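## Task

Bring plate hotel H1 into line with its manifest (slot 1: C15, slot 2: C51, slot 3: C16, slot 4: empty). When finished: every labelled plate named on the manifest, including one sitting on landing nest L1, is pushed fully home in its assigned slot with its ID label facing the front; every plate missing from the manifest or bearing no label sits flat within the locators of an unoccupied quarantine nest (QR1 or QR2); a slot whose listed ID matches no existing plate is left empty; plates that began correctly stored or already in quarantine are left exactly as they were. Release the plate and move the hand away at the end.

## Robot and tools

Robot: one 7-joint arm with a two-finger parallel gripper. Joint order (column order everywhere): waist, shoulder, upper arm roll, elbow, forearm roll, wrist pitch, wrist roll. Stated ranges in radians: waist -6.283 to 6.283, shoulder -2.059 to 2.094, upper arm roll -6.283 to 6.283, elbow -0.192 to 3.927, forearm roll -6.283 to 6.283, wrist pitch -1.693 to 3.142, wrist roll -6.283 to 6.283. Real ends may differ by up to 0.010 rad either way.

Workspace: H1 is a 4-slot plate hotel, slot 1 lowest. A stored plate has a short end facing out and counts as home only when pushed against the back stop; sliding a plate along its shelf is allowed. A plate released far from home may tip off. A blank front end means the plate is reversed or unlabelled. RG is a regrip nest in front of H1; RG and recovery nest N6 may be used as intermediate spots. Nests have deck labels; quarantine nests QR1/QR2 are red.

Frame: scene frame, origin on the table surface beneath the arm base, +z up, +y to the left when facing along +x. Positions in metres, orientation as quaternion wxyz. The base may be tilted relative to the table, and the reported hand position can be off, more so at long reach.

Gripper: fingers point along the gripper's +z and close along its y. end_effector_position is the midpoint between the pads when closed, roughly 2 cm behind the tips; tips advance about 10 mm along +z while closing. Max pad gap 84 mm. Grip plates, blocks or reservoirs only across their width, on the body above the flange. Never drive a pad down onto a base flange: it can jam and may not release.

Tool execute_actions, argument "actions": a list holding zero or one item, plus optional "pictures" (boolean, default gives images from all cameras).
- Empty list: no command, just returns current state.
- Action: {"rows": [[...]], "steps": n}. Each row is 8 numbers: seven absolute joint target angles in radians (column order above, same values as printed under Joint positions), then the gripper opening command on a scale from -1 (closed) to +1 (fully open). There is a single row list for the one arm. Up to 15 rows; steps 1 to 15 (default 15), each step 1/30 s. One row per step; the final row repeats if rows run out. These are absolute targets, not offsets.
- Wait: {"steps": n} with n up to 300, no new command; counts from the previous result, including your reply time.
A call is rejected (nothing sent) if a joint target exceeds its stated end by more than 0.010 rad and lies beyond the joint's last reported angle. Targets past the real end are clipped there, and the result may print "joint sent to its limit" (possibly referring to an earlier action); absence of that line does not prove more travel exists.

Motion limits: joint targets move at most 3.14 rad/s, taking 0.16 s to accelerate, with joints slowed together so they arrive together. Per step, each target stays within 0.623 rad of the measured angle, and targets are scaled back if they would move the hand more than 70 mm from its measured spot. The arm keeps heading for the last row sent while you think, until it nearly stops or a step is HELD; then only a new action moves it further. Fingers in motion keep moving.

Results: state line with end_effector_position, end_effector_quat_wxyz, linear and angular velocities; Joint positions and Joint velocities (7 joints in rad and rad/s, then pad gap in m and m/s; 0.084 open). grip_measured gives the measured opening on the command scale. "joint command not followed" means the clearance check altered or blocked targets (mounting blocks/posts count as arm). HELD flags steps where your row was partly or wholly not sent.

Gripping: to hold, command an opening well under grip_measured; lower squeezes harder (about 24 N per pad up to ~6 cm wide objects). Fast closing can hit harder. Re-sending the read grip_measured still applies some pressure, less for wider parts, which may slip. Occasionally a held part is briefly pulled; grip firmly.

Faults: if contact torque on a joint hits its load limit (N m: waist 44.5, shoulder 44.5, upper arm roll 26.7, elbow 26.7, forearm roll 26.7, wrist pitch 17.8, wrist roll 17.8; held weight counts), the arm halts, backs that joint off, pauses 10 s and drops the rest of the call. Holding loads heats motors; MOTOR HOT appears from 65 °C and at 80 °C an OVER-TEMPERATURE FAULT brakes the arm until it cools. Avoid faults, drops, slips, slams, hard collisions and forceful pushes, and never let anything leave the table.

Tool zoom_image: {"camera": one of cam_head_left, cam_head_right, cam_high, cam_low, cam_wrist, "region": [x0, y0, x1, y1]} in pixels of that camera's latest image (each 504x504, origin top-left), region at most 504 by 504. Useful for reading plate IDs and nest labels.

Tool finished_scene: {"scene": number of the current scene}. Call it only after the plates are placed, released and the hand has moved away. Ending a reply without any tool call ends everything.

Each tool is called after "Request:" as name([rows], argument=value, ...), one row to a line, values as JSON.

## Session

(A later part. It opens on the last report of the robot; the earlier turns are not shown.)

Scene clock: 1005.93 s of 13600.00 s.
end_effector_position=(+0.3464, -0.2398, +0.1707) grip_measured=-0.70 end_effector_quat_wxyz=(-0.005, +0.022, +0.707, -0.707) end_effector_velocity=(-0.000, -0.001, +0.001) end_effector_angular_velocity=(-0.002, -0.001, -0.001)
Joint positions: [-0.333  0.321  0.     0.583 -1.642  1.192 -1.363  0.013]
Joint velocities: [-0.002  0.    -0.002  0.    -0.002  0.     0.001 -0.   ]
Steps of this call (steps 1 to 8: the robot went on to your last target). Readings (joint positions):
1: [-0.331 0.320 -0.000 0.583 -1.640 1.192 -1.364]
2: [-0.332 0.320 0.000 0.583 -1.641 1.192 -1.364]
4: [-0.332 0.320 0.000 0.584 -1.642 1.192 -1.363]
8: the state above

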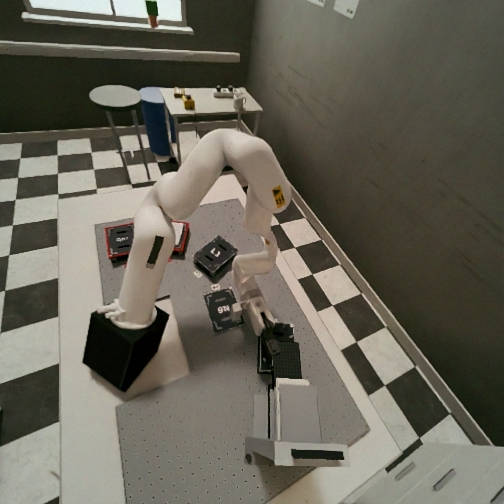

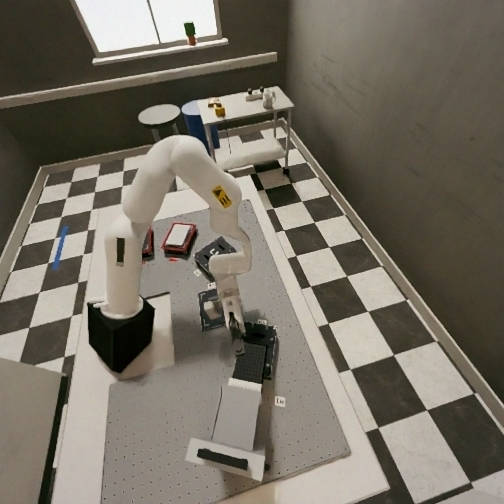

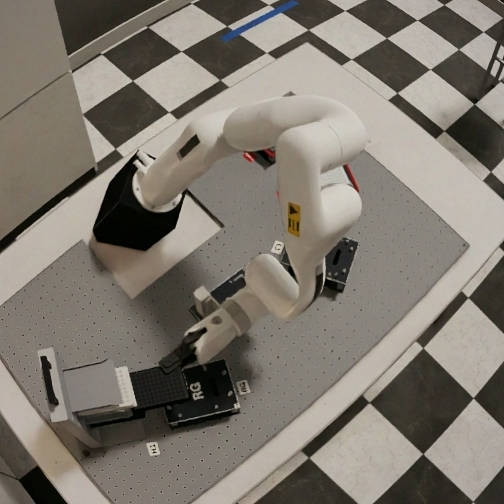

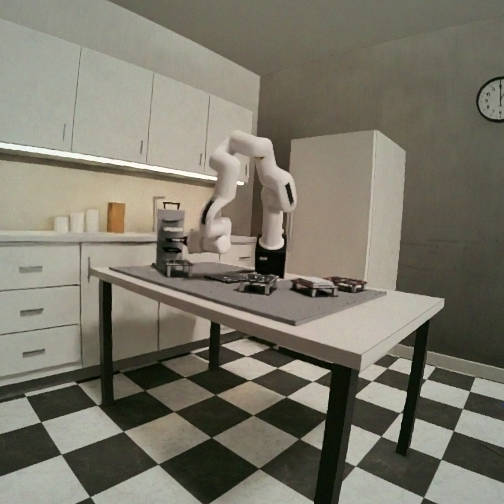

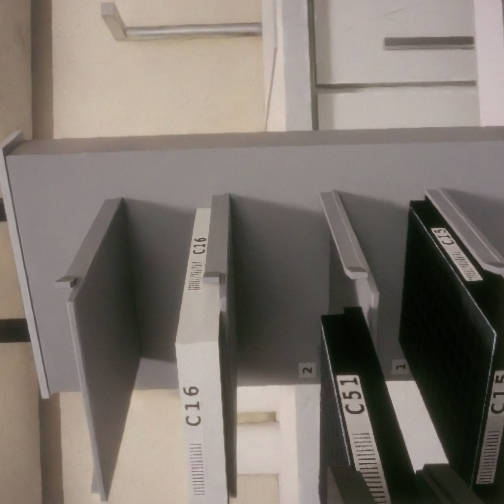

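Request:
execute_actions([
  {"rows":[[-0.3397,0.3244,0,0.5833,-1.6506,1.1901,-1.3587,-1],[-0.3465,0.3280,0,0.5832,-1.6587,1.1887,-1.3546,-1],[-0.3534,0.3317,0,0.5833,-1.6668,1.1874,-1.3505,-1],[-0.3603,0.3354,0,0.5834,-1.6750,1.1861,-1.3464,-1],[-0.3671,0.3391,0,0.5835,-1.6831,1.1849,-1.3423,-1],[-0.3740,0.3429,0,0.5837,-1.6913,1.1837,-1.3383,-1],[-0.3808,0.3467,0,0.5840,-1.6994,1.1825,-1.3342,-1],[-0.3877,0.3506,0,0.5843,-1.7076,1.1814,-1.3302,-1],[-0.3946,0.3545,0,0.5847,-1.7157,1.1804,-1.3262,-1],[-0.4015,0.3584,0,0.5852,-1.7239,1.1794,-1.3223,-1],[-0.4084,0.3623,0,0.5857,-1.7320,1.1784,-1.3184,-1],[-0.4153,0.3663,0,0.5863,-1.7402,1.1775,-1.3145,-1],[-0.4291,0.3744,0,0.5876,-1.7566,1.1759,-1.3067,-1],[-0.4429,0.3827,0,0.5892,-1.7729,1.1744,-1.2991,-1],[-0.4567,0.3910,0,0.5910,-1.7893,1.1731,-1.2915,-1]],"steps":15},
], pictures=false)

Request:
execute_actions([
  {"rows":[[-0.4706,0.3995,0,0.5931,-1.8057,1.1721,-1.2841,-1],[-0.4844,0.4082,0,0.5954,-1.8221,1.1712,-1.2767,-1],[-0.4983,0.4169,0,0.5980,-1.8385,1.1705,-1.2694,-1],[-0.5122,0.4258,0,0.6008,-1.8550,1.1699,-1.2623,-1],[-0.5261,0.4349,0,0.6038,-1.8714,1.1696,-1.2552,-1],[-0.5344,0.4404,0,0.6058,-1.8813,1.1695,-1.2510,-1],[-0.5400,0.4441,0,0.6071,-1.8879,1.1695,-1.2482,-1]],"steps":15},
])

Request:
zoom_image(camera="cam_wrist", region=[284, 284, 504, 504])

Scene clock: 1032.83 s of 13600.00 s.
end_effector_position=(+0.3339, -0.2665, +0.1707) grip_measured=-0.70 end_effector_quat_wxyz=(-0.005, +0.022, +0.707, -0.707) end_effector_velocity=(-0.040, -0.093, -0.003) end_effector_angular_velocity=(+0.005, -0.001, +0.011)
Joint positions: [-0.415  0.366  0.     0.587 -1.74   1.178 -1.315  0.013]
Joint velocities: [-0.29   0.171  0.008  0.031 -0.351 -0.037  0.166 -0.   ]
Steps of this call (steps 1 to 15: the robot went on to your last target; steps 16 to 90: nothing new was sent; then 23.40 s passed at rest; steps 91 to 105: all 15 steps of this action). Readings (joint positions):
91: [-0.333 0.321 0.000 0.583 -1.643 1.192 -1.363]
92: [-0.334 0.322 0.000 0.583 -1.644 1.191 -1.362]
94: [-0.341 0.325 0.001 0.584 -1.653 1.190 -1.358]
98: [-0.364 0.338 -0.000 0.584 -1.680 1.186 -1.344]
105: the state above

Scene clock: 1033.33 s of 13600.00 s.
end_effector_position=(+0.3146, -0.3069, +0.1707) grip_measured=-0.70 end_effector_quat_wxyz=(-0.005, +0.022, +0.706, -0.707) end_effector_velocity=(+0.001, -0.002, -0.003) end_effector_angular_velocity=(+0.007, -0.001, +0.009)
Joint positions: [-0.538  0.443  0.     0.607 -1.886  1.169 -1.249  0.013]
Joint velocities: [-0.012  0.009  0.006  0.004 -0.02  -0.001  0.009  0.   ]
Steps of this call (steps 1 to 15: all 15 steps of this action). Readings (joint positions):
1: [-0.425 0.372 0.001 0.588 -1.752 1.177 -1.309]
2: [-0.436 0.379 0.000 0.589 -1.766 1.175 -1.303]
4: [-0.462 0.394 0.000 0.592 -1.795 1.173 -1.289]
8: [-0.513 0.427 -0.001 0.601 -1.855 1.171 -1.262]
15: the state above

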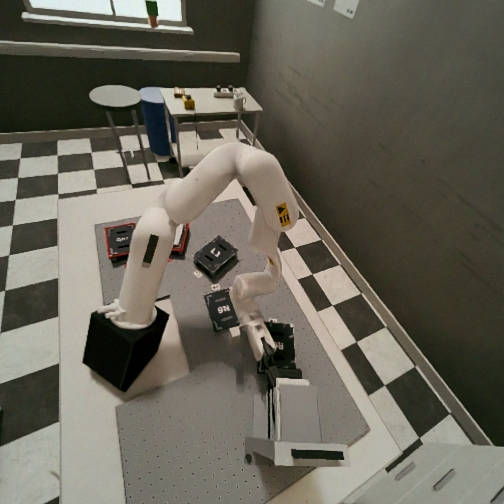

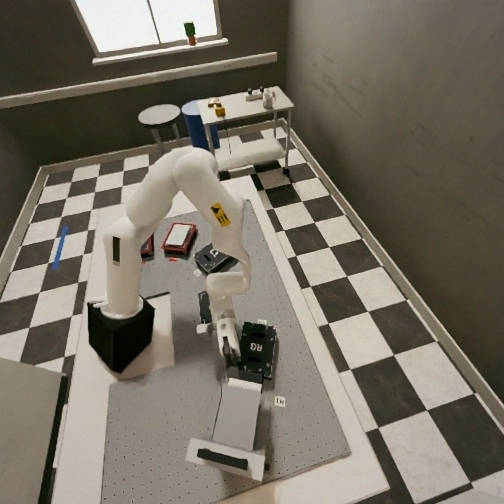

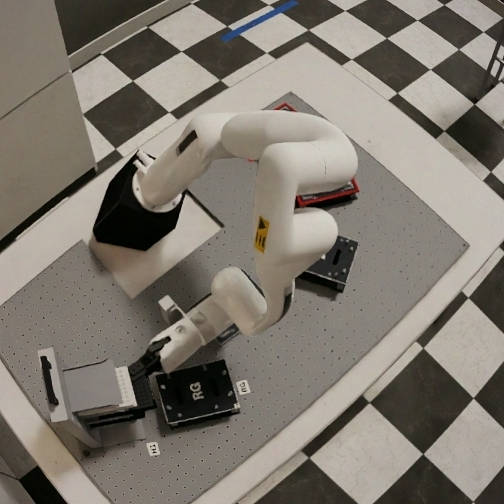

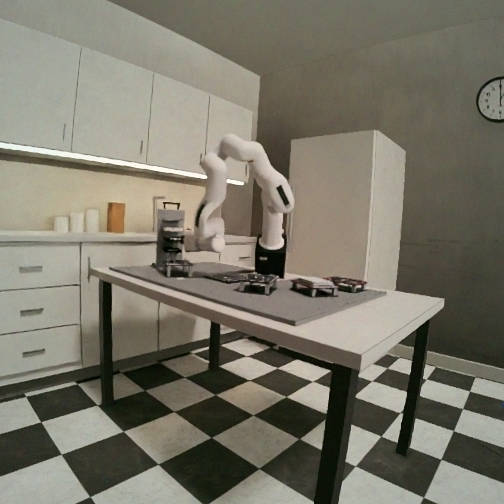

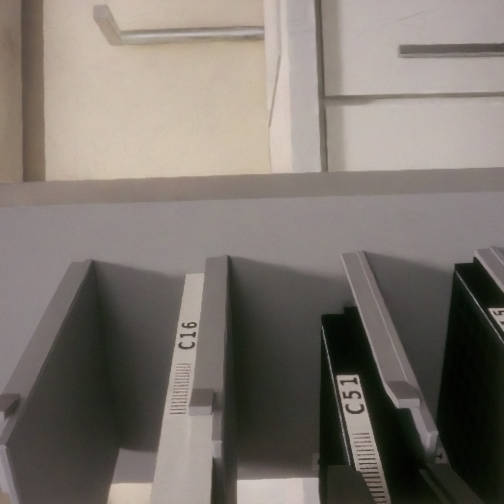

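Region (284, 284, 504, 504) of cam_wrist's 504x504 image, scaled by 2.291, with more detail than that image has.

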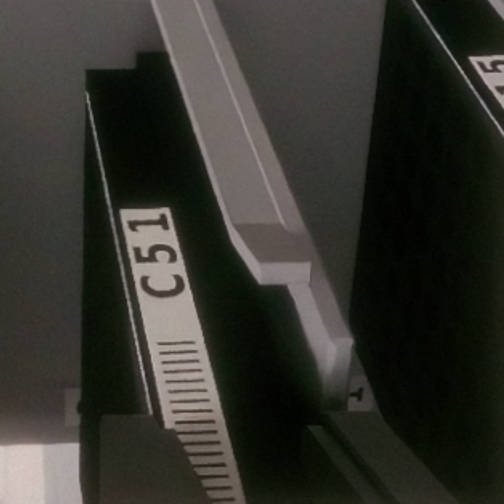

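Request:
execute_actions([
  {"rows":[[-0.5401,0.4472,0,0.6088,-1.8886,1.17,-1.2466,-1],[-0.5402,0.4503,0,0.6105,-1.8892,1.1704,-1.245,-1],[-0.5402,0.4534,0,0.6121,-1.8899,1.1709,-1.2433,-1],[-0.5403,0.4565,0,0.6138,-1.8905,1.1713,-1.2417,-1],[-0.5404,0.4596,0,0.6155,-1.8912,1.1718,-1.2401,-1],[-0.5404,0.4596,0,0.6155,-1.8912,1.1718,-1.2401,-1],[-0.5404,0.4596,0,0.6155,-1.8912,1.1718,-1.2401,-1],[-0.5404,0.4596,0,0.6155,-1.8912,1.1718,-1.2401,-1],[-0.5404,0.4596,0,0.6155,-1.8912,1.1718,-1.2401,-1],[-0.5404,0.4596,0,0.6155,-1.8912,1.1718,-1.2401,-0.72],[-0.5404,0.4596,0,0.6155,-1.8912,1.1718,-1.2401,-0.67],[-0.5404,0.4596,0,0.6155,-1.8912,1.1718,-1.2401,-0.63],[-0.5404,0.4596,0,0.6155,-1.8912,1.1718,-1.2401,-0.59],[-0.5404,0.4596,0,0.6155,-1.8912,1.1718,-1.2401,-0.54],[-0.5404,0.4596,0,0.6155,-1.8912,1.1718,-1.2401,-0.48]],"steps":15},
], pictures=false)

Request:
execute_actions([
  {"steps":8},
])

Request:
zoom_image(camera="cam_wrist", region=[284, 284, 504, 504])

Scene clock: 1045.80 s of 13600.00 s.
end_effector_position=(+0.3133, -0.3094, +0.1677) grip_measured=-0.58 end_effector_quat_wxyz=(-0.005, +0.023, +0.706, -0.708) end_effector_velocity=(+0.000, -0.000, +0.000) end_effector_angular_velocity=(-0.001, -0.003, -0.000)
Joint positions: [-0.54   0.459 -0.     0.615 -1.891  1.172 -1.24   0.019]
Joint velocities: [-0.     0.001 -0.001  0.002  0.     0.     0.002  0.075]
Steps of this call (steps 1 to 15: the robot went on to your last target; steps 16 to 90: nothing new was sent; then 8.97 s passed at rest; steps 91 to 105: all 15 steps of this action). Readings (joint positions):
91: [-0.540 0.444 0.000 0.607 -1.888 1.170 -1.248]
92: [-0.540 0.445 -0.000 0.608 -1.888 1.170 -1.248]
94: [-0.540 0.448 -0.000 0.609 -1.889 1.170 -1.246]
98: [-0.540 0.457 0.000 0.614 -1.891 1.171 -1.242]
105: the state above

Scene clock: 1046.07 s of 13600.00 s.
end_effector_position=(+0.3133, -0.3094, +0.1677) grip_measured=-0.50 end_effector_quat_wxyz=(-0.005, +0.023, +0.706, -0.708) end_effector_velocity=(-0.000, +0.000, -0.000) end_effector_angular_velocity=(+0.001, +0.001, +0.000)
Joint positions: [-0.54   0.46  -0.     0.616 -1.891  1.172 -1.24   0.022]
Joint velocities: [ 0.     0.001  0.     0.    -0.    -0.    -0.001  0.   ]
Steps of this call (steps 1 to 8: the robot went on to your last target). Readings (joint positions):
1: [-0.540 0.459 -0.000 0.615 -1.891 1.172 -1.240]
2: [-0.540 0.459 -0.000 0.615 -1.891 1.172 -1.240]
4: [-0.540 0.459 -0.000 0.616 -1.891 1.172 -1.240]
8: the state above

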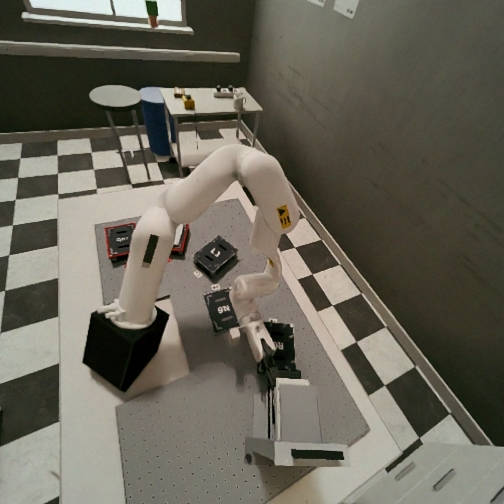

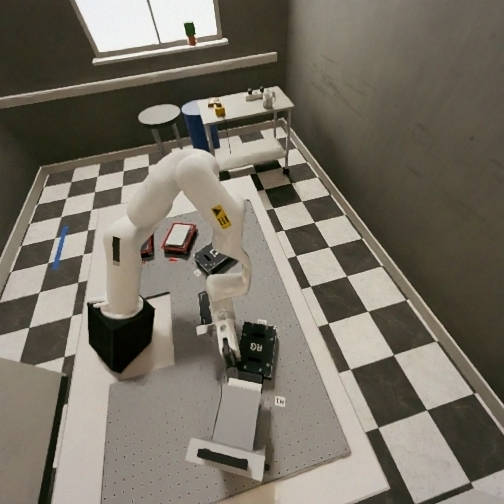

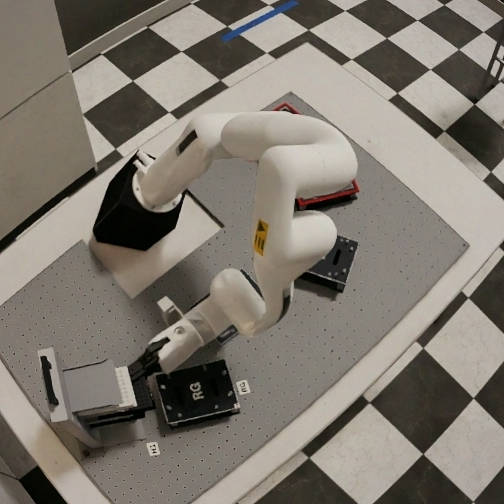

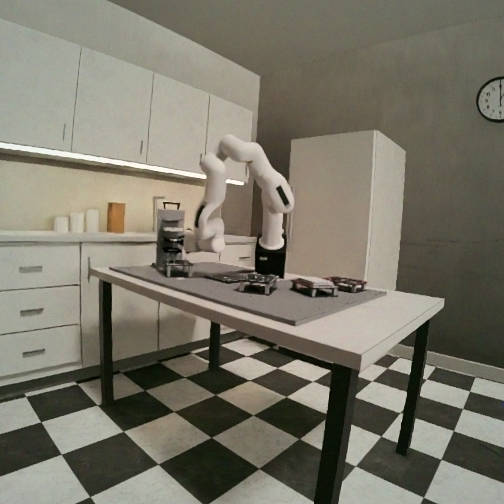

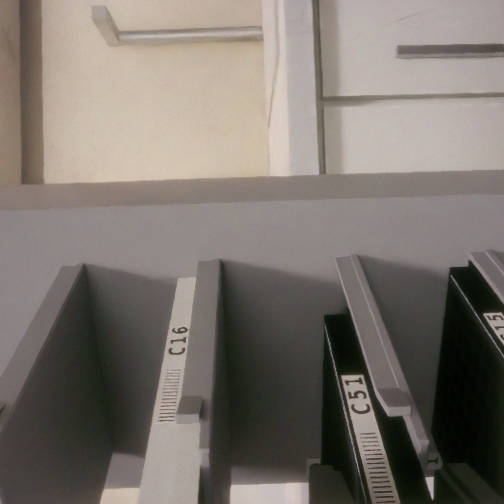

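Region (284, 284, 504, 504) of cam_wrist's 504x504 image, scaled by 2.291, with more detail than that image has.

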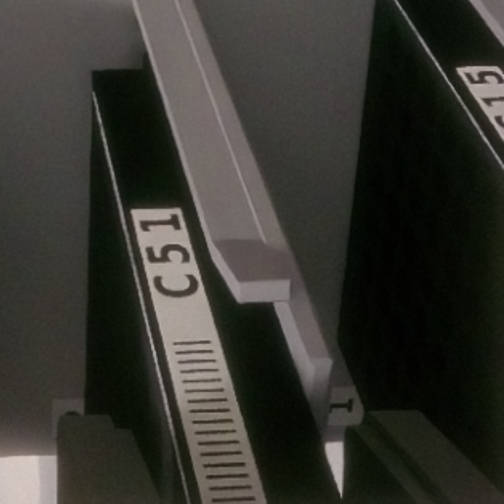

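Request:
execute_actions([
  {"rows":[[-0.5349,0.4559,0,0.6141,-1.8846,1.1718,-1.2429,-0.42],[-0.5210,0.4467,0,0.6108,-1.8681,1.1718,-1.2499,-0.42],[-0.5002,0.4331,0,0.6063,-1.8436,1.1723,-1.2606,-0.42],[-0.4726,0.4155,0,0.6012,-1.8107,1.1736,-1.2752,-0.42],[-0.4450,0.3984,0,0.5971,-1.7780,1.1756,-1.2902,-0.42],[-0.4175,0.3820,0,0.5939,-1.7454,1.1784,-1.3055,-0.42],[-0.3901,0.3660,0,0.5917,-1.7127,1.1819,-1.3212,-0.42],[-0.3627,0.3506,0,0.5905,-1.6802,1.1863,-1.3373,-0.42],[-0.3490,0.3432,0,0.5903,-1.6640,1.1888,-1.3455,-0.42],[-0.3422,0.3395,0,0.5902,-1.6558,1.1900,-1.3496,-0.42],[-0.3422,0.3395,0,0.5902,-1.6558,1.1900,-1.3496,-0.42],[-0.3422,0.3395,0,0.5902,-1.6558,1.1900,-1.3496,-0.42],[-0.3444,0.3431,0,0.6013,-1.6417,1.1906,-1.3634,-0.42],[-0.348,0.3492,0,0.6198,-1.6181,1.1917,-1.3864,-0.42],[-0.3531,0.3576,0,0.6456,-1.5851,1.1931,-1.4187,-0.5]],"steps":15},
], pictures=false)

Request:
execute_actions([
  {"rows":[[-0.3597,0.3685,0,0.6789,-1.5427,1.195,-1.4601,-0.6],[-0.3663,0.3793,0,0.7121,-1.5003,1.1969,-1.5016,-0.7],[-0.3728,0.3902,0,0.7453,-1.4579,1.1988,-1.543,-0.8],[-0.3794,0.4011,0,0.7786,-1.4155,1.2007,-1.5845,-0.9],[-0.3859,0.4119,0,0.8118,-1.3731,1.2025,-1.6259,-1],[-0.3925,0.4228,0,0.8451,-1.3307,1.2044,-1.6673,-1],[-0.3991,0.4336,0,0.8783,-1.2883,1.2063,-1.7088,-1],[-0.4056,0.4445,0,0.9116,-1.2459,1.2082,-1.7502,-1],[-0.4107,0.453,0,0.9374,-1.213,1.2096,-1.7825,-1],[-0.4136,0.4578,0,0.9522,-1.1941,1.2105,-1.8009,-1],[-0.4151,0.4602,0,0.9596,-1.1847,1.2109,-1.8101,-1],[-0.4151,0.4602,0,0.9596,-1.1847,1.2109,-1.8101,-1],[-0.4227,0.4635,0,0.9588,-1.1923,1.2059,-1.8074,-1],[-0.4303,0.4669,0,0.9580,-1.1999,1.2010,-1.8047,-1],[-0.4455,0.4740,0,0.9569,-1.2153,1.1914,-1.7993,-1]],"steps":15},
])

Scene clock: 1085.07 s of 13600.00 s.
end_effector_position=(+0.3447, -0.2468, +0.1670) grip_measured=-0.47 end_effector_quat_wxyz=(-0.007, +0.024, +0.707, -0.707) end_effector_velocity=(+0.010, +0.002, +0.020) end_effector_angular_velocity=(-0.109, +0.050, -0.289)
Joint positions: [-0.351  0.347  0.003  0.598 -1.657  1.189 -1.354  0.024]
Joint velocities: [ 0.062  0.014 -0.035  0.179  0.426  0.035 -0.345 -0.051]
Steps of this call (steps 1 to 15: the robot went on to your last target; steps 16 to 90: nothing new was sent; then 35.50 s passed at rest; steps 91 to 105: all 15 steps of this action). Readings (joint positions):
91: [-0.540 0.460 -0.000 0.615 -1.891 1.172 -1.240]
92: [-0.539 0.459 -0.000 0.615 -1.889 1.172 -1.241]
94: [-0.529 0.452 -0.001 0.612 -1.876 1.172 -1.247]
98: [-0.463 0.410 -0.001 0.601 -1.798 1.176 -1.281]
105: the state above

Scene clock: 1085.57 s of 13600.00 s.
end_effector_position=(+0.3779, -0.2686, +0.1668) grip_measured=-1.00 end_effector_quat_wxyz=(-0.147, +0.150, +0.689, -0.694) end_effector_velocity=(+0.000, -0.049, -0.020) end_effector_angular_velocity=(+0.114, +0.008, -0.245)
Joint positions: [-0.417  0.456  0.     0.943 -1.214  1.206 -1.784  0.   ]
Joint velocities: [-0.166  0.133  0.019  0.219  0.183 -0.073 -0.265  0.   ]
Steps of this call (steps 1 to 15: all 15 steps of this action). Readings (joint positions):
1: [-0.351 0.348 0.001 0.607 -1.641 1.190 -1.368]
2: [-0.352 0.352 0.000 0.620 -1.621 1.191 -1.386]
4: [-0.358 0.364 -0.001 0.660 -1.567 1.194 -1.438]
8: [-0.379 0.400 -0.001 0.774 -1.423 1.200 -1.577]
15: the state above

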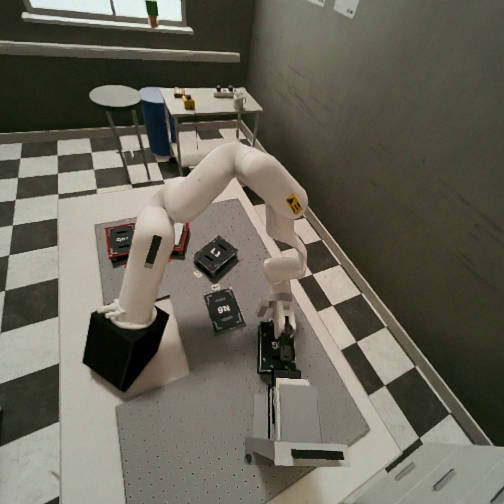

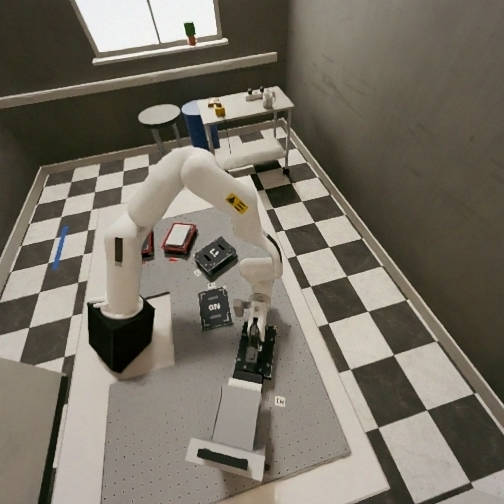

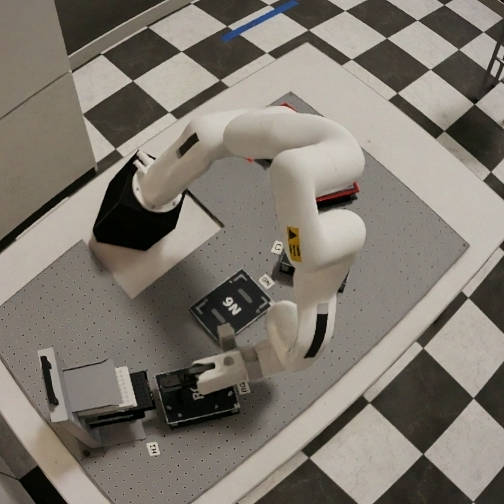

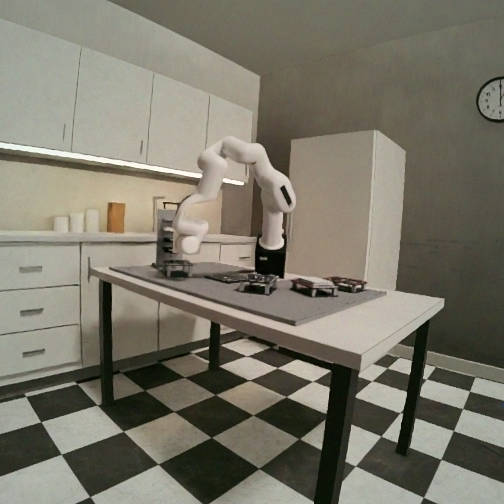

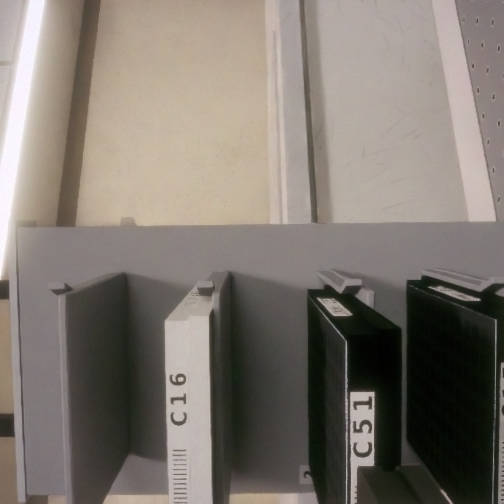

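Request:
execute_actions([
  {"rows":[[-0.4531,0.4776,0,0.9565,-1.2230,1.1867,-1.7966,-1],[-0.4607,0.4813,0,0.9562,-1.2307,1.1821,-1.7939,-1],[-0.4683,0.4850,0,0.9560,-1.2385,1.1775,-1.7912,-1],[-0.4759,0.4889,0,0.9560,-1.2463,1.1729,-1.7885,-1],[-0.4835,0.4927,0,0.9561,-1.2541,1.1684,-1.7858,-1],[-0.4911,0.4967,0,0.9563,-1.2619,1.1640,-1.7831,-1],[-0.4987,0.5007,0,0.9566,-1.2698,1.1596,-1.7804,-1],[-0.5063,0.5048,0,0.9571,-1.2776,1.1553,-1.7777,-1],[-0.5140,0.5090,0,0.9576,-1.2855,1.1511,-1.7751,-1],[-0.5216,0.5132,0,0.9583,-1.2935,1.1469,-1.7724,-1],[-0.5262,0.5158,0,0.9588,-1.2982,1.1444,-1.7708,-1],[-0.5292,0.5175,0,0.9592,-1.3014,1.1428,-1.7698,-1],[-0.5323,0.5192,0,0.9595,-1.3046,1.1411,-1.7687,-1],[-0.5345,0.5205,0,0.9598,-1.3070,1.1399,-1.7679,-1],[-0.5368,0.5218,0,0.9601,-1.3094,1.1387,-1.7671,-1]],"steps":15},
], pictures=false)

Request:
execute_actions([
  {"rows":[[-0.5384,0.5227,0,0.9603,-1.3110,1.1379,-1.7665,-1],[-0.5399,0.5236,0,0.9605,-1.3126,1.1371,-1.7660,-1]],"steps":9},
], pictures=false)

Request:
execute_actions([
  {"rows":[[-0.5323,0.5192,0,0.9595,-1.3046,1.1411,-1.7687,-1],[-0.5216,0.5132,0,0.9583,-1.2935,1.1469,-1.7724,-1],[-0.5063,0.5048,0,0.9571,-1.2776,1.1553,-1.7777,-1],[-0.4911,0.4967,0,0.9563,-1.2619,1.1640,-1.7831,-1],[-0.4759,0.4889,0,0.9560,-1.2463,1.1729,-1.7885,-1],[-0.4607,0.4813,0,0.9562,-1.2307,1.1821,-1.7939,-1],[-0.4455,0.4740,0,0.9569,-1.2153,1.1914,-1.7993,-1],[-0.4303,0.4669,0,0.9580,-1.1999,1.2010,-1.8047,-1],[-0.4151,0.4602,0,0.9596,-1.1847,1.2109,-1.8101,-1]],"steps":15},
])

Scene clock: 1098.60 s of 13600.00 s.
end_effector_position=(+0.3569, -0.3126, +0.1661) grip_measured=-1.00 end_effector_quat_wxyz=(-0.157, +0.157, +0.689, -0.690) end_effector_velocity=(-0.022, -0.047, -0.001) end_effector_angular_velocity=(+0.005, -0.001, +0.004)
Joint positions: [-0.525  0.515 -0.001  0.959 -1.297  1.145 -1.771  0.   ]
Joint velocities: [-0.118  0.065  0.003  0.012 -0.125 -0.066  0.042  0.   ]
Steps of this call (steps 1 to 30: the robot went on to your last target; steps 31 to 90: nothing new was sent; then 9.53 s passed at rest; steps 91 to 105: all 15 steps of this action). Readings (joint positions):
91: [-0.446 0.474 0.000 0.957 -1.216 1.191 -1.799]
92: [-0.447 0.475 0.000 0.957 -1.217 1.190 -1.799]
94: [-0.454 0.478 0.001 0.957 -1.225 1.185 -1.796]
98: [-0.480 0.491 -0.000 0.956 -1.251 1.171 -1.787]
105: the state above

Scene clock: 1098.90 s of 13600.00 s.
end_effector_position=(+0.3548, -0.3179, +0.1656) grip_measured=-1.00 end_effector_quat_wxyz=(-0.156, +0.156, +0.690, -0.689) end_effector_velocity=(-0.000, -0.001, -0.001) end_effector_angular_velocity=(+0.002, +0.000, +0.002)
Joint positions: [-0.539  0.523  0.     0.961 -1.312  1.137 -1.766  0.   ]
Joint velocities: [-0.005  0.003  0.002  0.001 -0.006 -0.003  0.002  0.   ]
Steps of this call (steps 1 to 9: all 9 steps of this action). Readings (joint positions):
1: [-0.529 0.517 -0.001 0.959 -1.301 1.143 -1.770]
2: [-0.532 0.519 -0.000 0.959 -1.304 1.142 -1.769]
4: [-0.536 0.521 -0.000 0.960 -1.308 1.139 -1.767]
8: [-0.539 0.523 0.000 0.960 -1.312 1.137 -1.766]
9: the state above

Scene clock: 1099.40 s of 13600.00 s.
end_effector_position=(+0.3795, -0.2678, +0.1648) grip_measured=-1.00 end_effector_quat_wxyz=(-0.155, +0.155, +0.691, -0.689) end_effector_velocity=(-0.009, +0.008, +0.015) end_effector_angular_velocity=(-0.039, +0.013, -0.050)
Joint positions: [-0.419  0.462  0.002  0.96  -1.19   1.207 -1.808  0.   ]
Joint velocities: [ 0.044 -0.021 -0.035 -0.009  0.066  0.05  -0.024  0.   ]
Steps of this call (steps 1 to 15: all 15 steps of this action). Readings (joint positions):
1: [-0.539 0.523 0.000 0.961 -1.312 1.137 -1.766]
2: [-0.538 0.522 -0.000 0.960 -1.310 1.138 -1.767]
4: [-0.529 0.517 -0.002 0.959 -1.300 1.144 -1.770]
8: [-0.484 0.493 -0.000 0.957 -1.254 1.169 -1.786]
15: the state above

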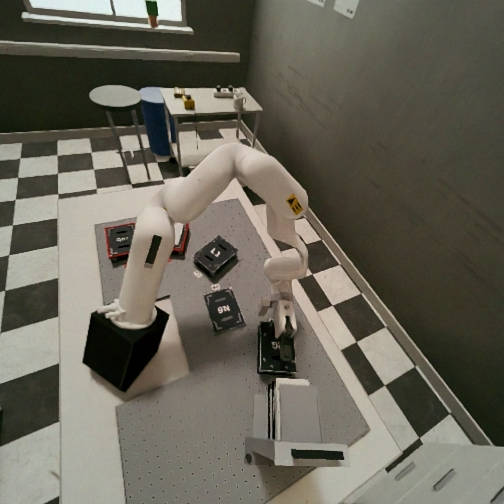

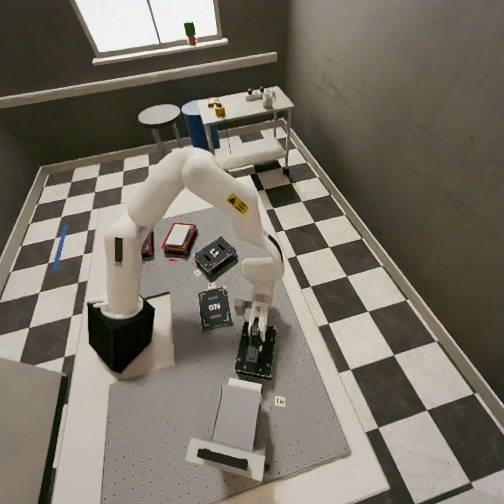

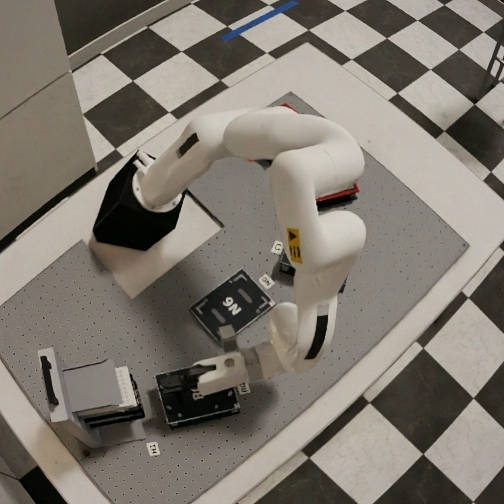

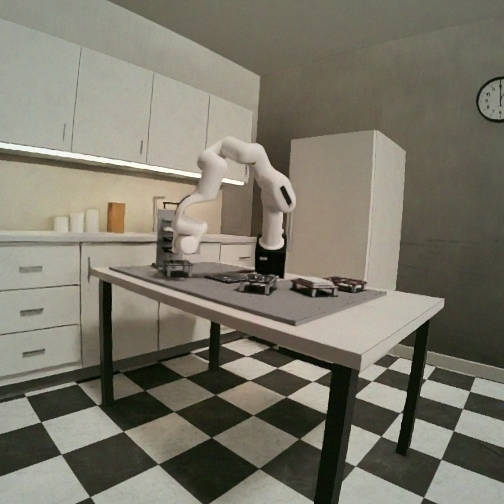

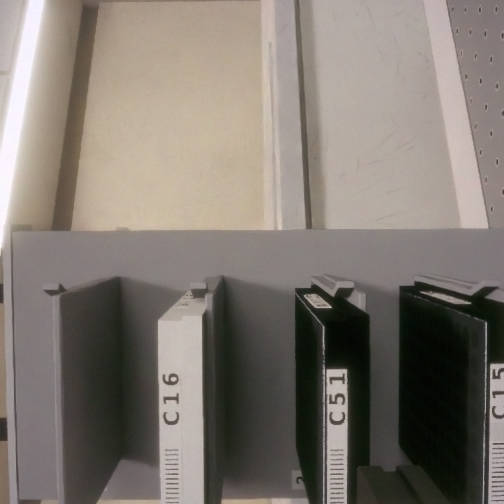

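Request:
zoom_image(camera="cam_wrist", region=[140, 260, 504, 360])

Region (140, 260, 504, 360) of cam_wrist's 504x504 image, scaled by 1.385, with more detail than that image has; it fills the top 138 rows of this view, and the rest is white.

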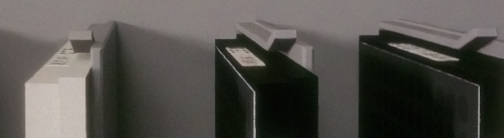

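Request:
execute_actions([
  {"rows":[[-0.4303,0.4669,0,0.9580,-1.1999,1.2010,-1.8047,-1],[-0.4455,0.4740,0,0.9569,-1.2153,1.1914,-1.7993,-1],[-0.4607,0.4813,0,0.9562,-1.2307,1.1821,-1.7939,-1],[-0.4759,0.4889,0,0.9560,-1.2463,1.1729,-1.7885,-1],[-0.4911,0.4967,0,0.9563,-1.2619,1.1640,-1.7831,-1],[-0.5063,0.5048,0,0.9571,-1.2776,1.1553,-1.7777,-1],[-0.5178,0.5111,0,0.958,-1.2895,1.149,-1.7737,-1],[-0.5262,0.5158,0,0.9588,-1.2982,1.1444,-1.7708,-1],[-0.5323,0.5192,0,0.9595,-1.3046,1.1411,-1.7687,-1],[-0.5345,0.5205,0,0.9598,-1.3070,1.1399,-1.7679,-1],[-0.5368,0.5218,0,0.9601,-1.3094,1.1387,-1.7671,-1],[-0.5384,0.5227,0,0.9603,-1.3110,1.1379,-1.7665,-1],[-0.5399,0.5236,0,0.9605,-1.3126,1.1371,-1.7660,-1],[-0.5418,0.5247,0,0.9607,-1.3146,1.1361,-1.7653,-1],[-0.5437,0.5258,0,0.9610,-1.3166,1.1351,-1.7647,-1]],"steps":15},
], pictures=false)

Request:
execute_actions([
  {"rows":[[-0.5437,0.5258,0,0.9610,-1.3166,1.1351,-1.7647,-1]],"steps":7},
], pictures=false)

Request:
execute_actions([
  {"rows":[[-0.5323,0.5192,0,0.9595,-1.3046,1.1411,-1.7687,-1],[-0.5216,0.5132,0,0.9583,-1.2935,1.1469,-1.7724,-1],[-0.5140,0.5090,0,0.9576,-1.2855,1.1511,-1.7751,-1],[-0.5063,0.5048,0,0.9571,-1.2776,1.1553,-1.7777,-1],[-0.5063,0.5048,0,0.9571,-1.2776,1.1553,-1.7777,-1],[-0.5091,0.4968,0,0.9525,-1.2785,1.155,-1.7816,-1],[-0.5146,0.4808,0,0.9432,-1.2802,1.1545,-1.7894,-1],[-0.5229,0.4569,0,0.9293,-1.2829,1.1536,-1.8011,-1],[-0.5312,0.4329,0,0.9154,-1.2855,1.1528,-1.8128,-1],[-0.5395,0.409,0,0.9015,-1.2881,1.1519,-1.8246,-1],[-0.5478,0.385,0,0.8877,-1.2907,1.1511,-1.8363,-1],[-0.5561,0.3611,0,0.8738,-1.2934,1.1503,-1.848,-1],[-0.5600,0.3499,0,0.8673,-1.2946,1.1499,-1.8535,-1],[-0.5616,0.3451,0,0.8645,-1.2951,1.1497,-1.8558,-1],[-0.5616,0.3451,0,0.8645,-1.2951,1.1497,-1.8558,-1]],"steps":15},
], pictures=false)

Request:
execute_actions([
  {"rows":[[-0.5616,0.3451,0,0.8645,-1.2951,1.1497,-1.8558,-1],[-0.5696,0.3495,0,0.8651,-1.3032,1.1448,-1.853,-1],[-0.5777,0.3540,0,0.8658,-1.3114,1.1400,-1.8502,-1],[-0.5833,0.3571,0,0.8664,-1.3171,1.1367,-1.8482,-1],[-0.5889,0.3603,0,0.8670,-1.3228,1.1334,-1.8463,-1],[-0.5921,0.3621,0,0.8674,-1.3261,1.1315,-1.8451,-1],[-0.5954,0.3640,0,0.8678,-1.3294,1.1296,-1.8440,-1],[-0.5978,0.3654,0,0.8681,-1.3318,1.1282,-1.8431,-1],[-0.6002,0.3668,0,0.8684,-1.3343,1.1269,-1.8423,-1]],"steps":15},
], pictures=false)

Request:
execute_actions([
  {"rows":[[-0.5889,0.3603,0,0.8670,-1.3228,1.1334,-1.8463,-1],[-0.5777,0.3540,0,0.8658,-1.3114,1.1400,-1.8502,-1],[-0.5616,0.3451,0,0.8645,-1.2951,1.1497,-1.8558,-1],[-0.5455,0.3366,0,0.8637,-1.279,1.1597,-1.8613,-1]],"steps":8},
], pictures=false)

Scene clock: 1136.43 s of 13600.00 s.
end_effector_position=(+0.3551, -0.3165, +0.1660) grip_measured=-1.00 end_effector_quat_wxyz=(-0.157, +0.157, +0.689, -0.690) end_effector_velocity=(-0.002, -0.023, -0.011) end_effector_angular_velocity=(+0.029, -0.007, +0.035)
Joint positions: [-0.535  0.521 -0.001  0.96  -1.307  1.14  -1.768  0.   ]
Joint velocities: [-0.073  0.042  0.024  0.016 -0.093 -0.053  0.032  0.   ]
Steps of this call (steps 1 to 15: the robot went on to your last target; steps 16 to 90: nothing new was sent; then 33.53 s passed at rest; steps 91 to 105: all 15 steps of this action). Readings (joint positions):
91: [-0.415 0.460 0.000 0.960 -1.185 1.211 -1.810]
92: [-0.418 0.461 0.001 0.960 -1.188 1.208 -1.809]
94: [-0.431 0.468 0.002 0.959 -1.203 1.199 -1.804]
98: [-0.482 0.493 -0.001 0.957 -1.252 1.170 -1.786]
105: the state above

Scene clock: 1136.67 s of 13600.00 s.
end_effector_position=(+0.3544, -0.3190, +0.1653) grip_measured=-1.00 end_effector_quat_wxyz=(-0.156, +0.156, +0.690, -0.689) end_effector_velocity=(-0.000, -0.002, -0.001) end_effector_angular_velocity=(+0.001, +0.001, +0.003)
Joint positions: [-0.542  0.525  0.001  0.961 -1.316  1.135 -1.765  0.   ]
Joint velocities: [-0.005  0.004  0.001  0.001 -0.008 -0.003  0.003  0.   ]
Steps of this call (steps 1 to 7: all 7 steps of this action). Readings (joint positions):
1: [-0.537 0.522 0.000 0.960 -1.310 1.139 -1.767]
2: [-0.539 0.523 0.001 0.961 -1.312 1.137 -1.766]
4: [-0.541 0.525 0.001 0.961 -1.314 1.136 -1.765]
7: the state above

Scene clock: 1137.17 s of 13600.00 s.
end_effector_position=(+0.3619, -0.3055, +0.2068) grip_measured=-1.00 end_effector_quat_wxyz=(-0.155, +0.157, +0.689, -0.690) end_effector_velocity=(+0.000, -0.006, +0.180) end_effector_angular_velocity=(-0.041, -0.038, -0.010)
Joint positions: [-0.549  0.385 -0.002  0.889 -1.291  1.151 -1.836  0.   ]
Joint velocities: [-0.177 -0.508 -0.02  -0.269 -0.049 -0.008 -0.232  0.   ]
Steps of this call (steps 1 to 15: all 15 steps of this action). Readings (joint positions):
1: [-0.542 0.525 0.001 0.961 -1.316 1.135 -1.765]
2: [-0.541 0.524 0.000 0.961 -1.314 1.137 -1.766]
4: [-0.532 0.519 -0.001 0.959 -1.303 1.142 -1.769]
8: [-0.513 0.501 0.002 0.954 -1.284 1.151 -1.779]
15: the state above

Scene clock: 1137.67 s of 13600.00 s.
end_effector_position=(+0.3543, -0.3189, +0.2187) grip_measured=-1.00 end_effector_quat_wxyz=(-0.156, +0.156, +0.690, -0.689) end_effector_velocity=(+0.002, -0.001, -0.003) end_effector_angular_velocity=(+0.008, -0.003, +0.011)
Joint positions: [-0.599  0.367  0.     0.868 -1.333  1.127 -1.843  0.   ]
Joint velocities: [-0.008  0.003  0.006  0.003 -0.012 -0.011  0.004  0.   ]
Steps of this call (steps 1 to 15: all 15 steps of this action). Readings (joint positions):
1: [-0.554 0.370 -0.002 0.881 -1.292 1.151 -1.842]
2: [-0.557 0.361 -0.002 0.876 -1.294 1.151 -1.847]
4: [-0.565 0.354 -0.000 0.870 -1.300 1.147 -1.850]
8: [-0.584 0.360 0.000 0.867 -1.319 1.136 -1.847]
15: the state above

Scene clock: 1137.93 s of 13600.00 s.
end_effector_position=(+0.3641, -0.3008, +0.2182) grip_measured=-1.00 end_effector_quat_wxyz=(-0.155, +0.155, +0.691, -0.689) end_effector_velocity=(+0.040, +0.062, -0.011) end_effector_angular_velocity=(+0.029, -0.004, +0.041)
Joint positions: [-0.554  0.341  0.002  0.865 -1.289  1.153 -1.858  0.   ]
Joint velocities: [ 0.141 -0.074  0.027 -0.002  0.125  0.07  -0.043  0.   ]
Steps of this call (steps 1 to 8: all 8 steps of this action). Readings (joint positions):
1: [-0.599 0.367 0.000 0.868 -1.333 1.127 -1.843]
2: [-0.597 0.366 -0.000 0.868 -1.331 1.129 -1.843]
4: [-0.587 0.359 -0.002 0.866 -1.319 1.136 -1.847]
8: the state above

Request:
execute_actions([
  {"rows":[[-0.535,0.331,0,0.864,-1.268,1.167,-1.865,-0.8],[-0.515,0.321,0,0.864,-1.249,1.18,-1.872,-0.6],[-0.49,0.31,0,0.865,-1.224,1.196,-1.88,-0.4],[-0.465,0.299,0,0.867,-1.2,1.213,-1.889,-0.2],[-0.44,0.288,0,0.871,-1.176,1.231,-1.897,0],[-0.415,0.279,0,0.876,-1.153,1.249,-1.905,0],[-0.39,0.27,0,0.882,-1.13,1.268,-1.913,0],[-0.365,0.262,0,0.889,-1.107,1.287,-1.921,0],[-0.34,0.255,0,0.897,-1.085,1.306,-1.929,0],[-0.315,0.249,0,0.907,-1.063,1.326,-1.937,0],[-0.29,0.243,0,0.918,-1.041,1.346,-1.945,0],[-0.265,0.238,0,0.93,-1.02,1.366,-1.953,0],[-0.24,0.234,0,0.943,-0.999,1.386,-1.961,0],[-0.22,0.231,0,0.954,-0.982,1.402,-1.967,0],[-0.21,0.23,0,0.96,-0.974,1.41,-1.97,0]],"steps":15},
], pictures=false)

Request:
execute_actions([
  {"steps":10},
])

Scene clock: 1150.57 s of 13600.00 s.
end_effector_position=(+0.4143, -0.1961, +0.2177) grip_measured=-0.01 end_effector_quat_wxyz=(-0.155, +0.154, +0.692, -0.688) end_effector_velocity=(+0.137, +0.300, -0.013) end_effector_angular_velocity=(+0.077, -0.003, +0.013)
Joint positions: [-0.289  0.245  0.001  0.922 -1.042  1.347 -1.945  0.044]
Joint velocities: [ 0.71  -0.153  0.001  0.32   0.61   0.553 -0.222  0.   ]
Steps of this call (steps 1 to 15: the robot went on to your last target; steps 16 to 90: nothing new was sent; then 9.13 s passed at rest; steps 91 to 105: all 15 steps of this action). Readings (joint positions):
91: [-0.545 0.336 -0.000 0.864 -1.279 1.160 -1.861]
92: [-0.543 0.336 -0.001 0.864 -1.276 1.162 -1.862]
94: [-0.529 0.328 -0.002 0.863 -1.261 1.172 -1.868]
98: [-0.457 0.297 -0.000 0.871 -1.193 1.220 -1.891]
105: the state above

Scene clock: 1150.90 s of 13600.00 s.
end_effector_position=(+0.4266, -0.1639, +0.2171) grip_measured=-0.01 end_effector_quat_wxyz=(-0.158, +0.155, +0.694, -0.685) end_effector_velocity=(+0.003, +0.007, -0.000) end_effector_angular_velocity=(+0.003, +0.000, -0.001)
Joint positions: [-0.213  0.231 -0.002  0.959 -0.975  1.409 -1.97   0.044]
Joint velocities: [ 0.013 -0.003  0.002  0.009  0.013  0.013 -0.006  0.   ]
Steps of this call (steps 1 to 10: the robot went on to your last target). Readings (joint positions):
1: [-0.266 0.240 0.001 0.933 -1.023 1.364 -1.952]
2: [-0.247 0.236 0.002 0.942 -1.007 1.379 -1.958]
4: [-0.224 0.232 0.004 0.954 -0.988 1.396 -1.965]
8: [-0.213 0.231 -0.001 0.958 -0.977 1.408 -1.969]
10: the state above

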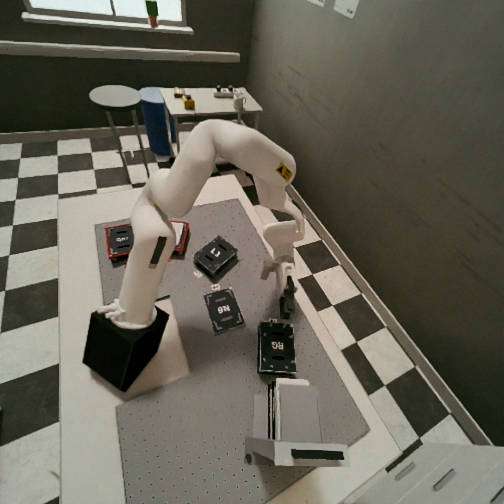

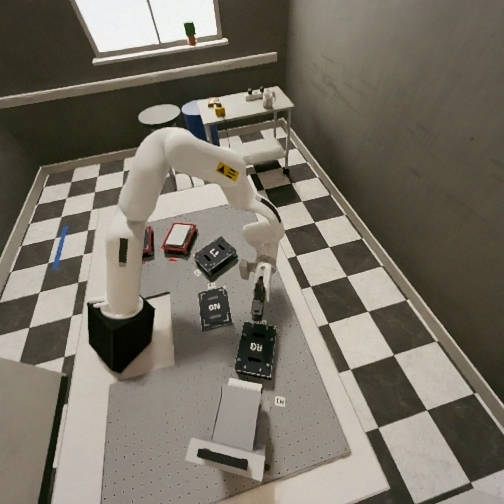

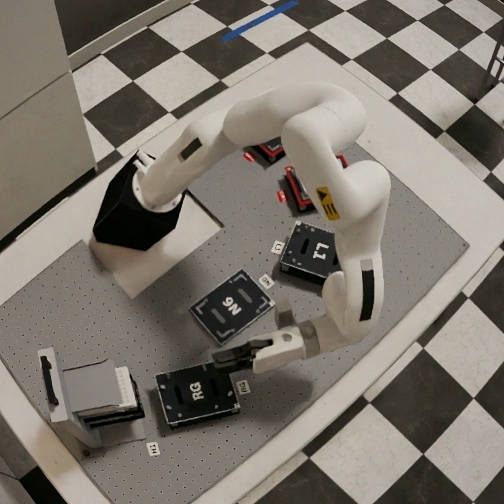

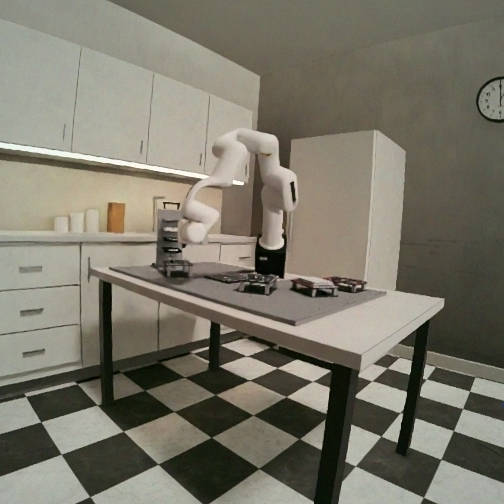

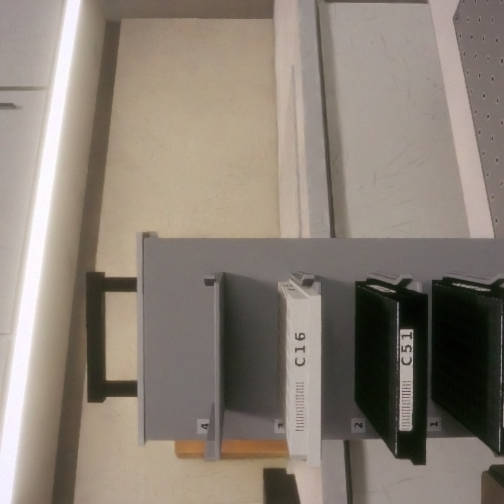

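Request:
execute_actions(actions=[])

Scene clock: 1156.00 s of 13600.00 s.
end_effector_position=(+0.4277, -0.1621, +0.2165) grip_measured=-0.01 end_effector_quat_wxyz=(-0.157, +0.154, +0.695, -0.684) end_effector_velocity=(-0.000, -0.001, +0.000) end_effector_angular_velocity=(-0.001, +0.000, -0.001)
Joint positions: [-0.21   0.23   0.     0.96  -0.974  1.41  -1.97   0.044]
Joint velocities: [-0.     0.    -0.002  0.     0.    -0.    -0.    -0.   ]
Steps of this call (steps 1 to 30: the robot went on to your last target; steps 31 to 90: nothing new was sent; then 2.10 s passed at rest). Readings (joint positions):
1: [-0.212 0.231 -0.002 0.959 -0.975 1.410 -1.970]
2: [-0.212 0.231 -0.001 0.959 -0.975 1.410 -1.970]
4: [-0.211 0.230 -0.001 0.959 -0.974 1.410 -1.970]
8: [-0.210 0.230 -0.000 0.960 -0.974 1.410 -1.970]
90: the state above
The arm was judged still, so your last target was given up. Only a new action makes it travel on or press farther. Fingers that are still opening or closing keep moving.

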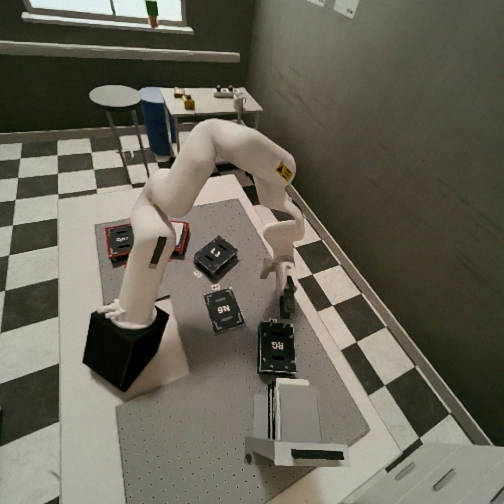

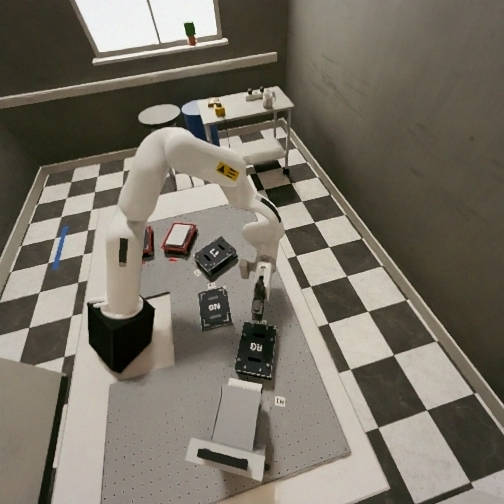

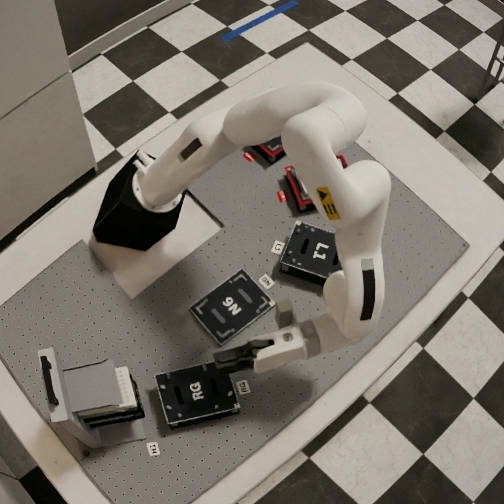

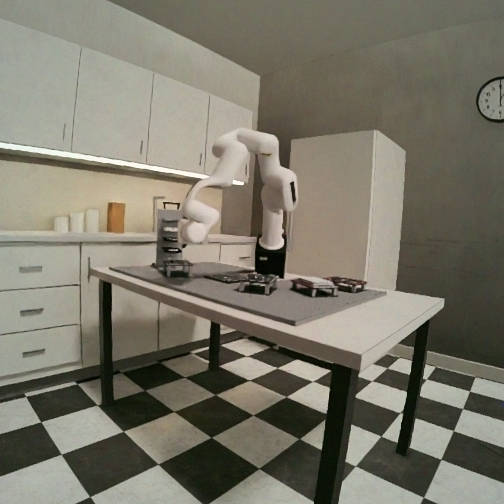

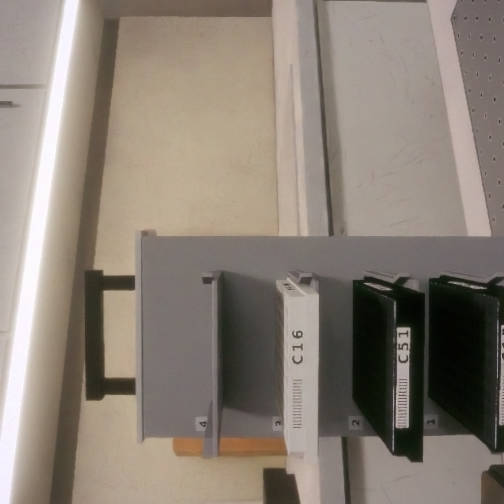

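Request:
finished_scene(scene=2)

The scene is finished: the task was done.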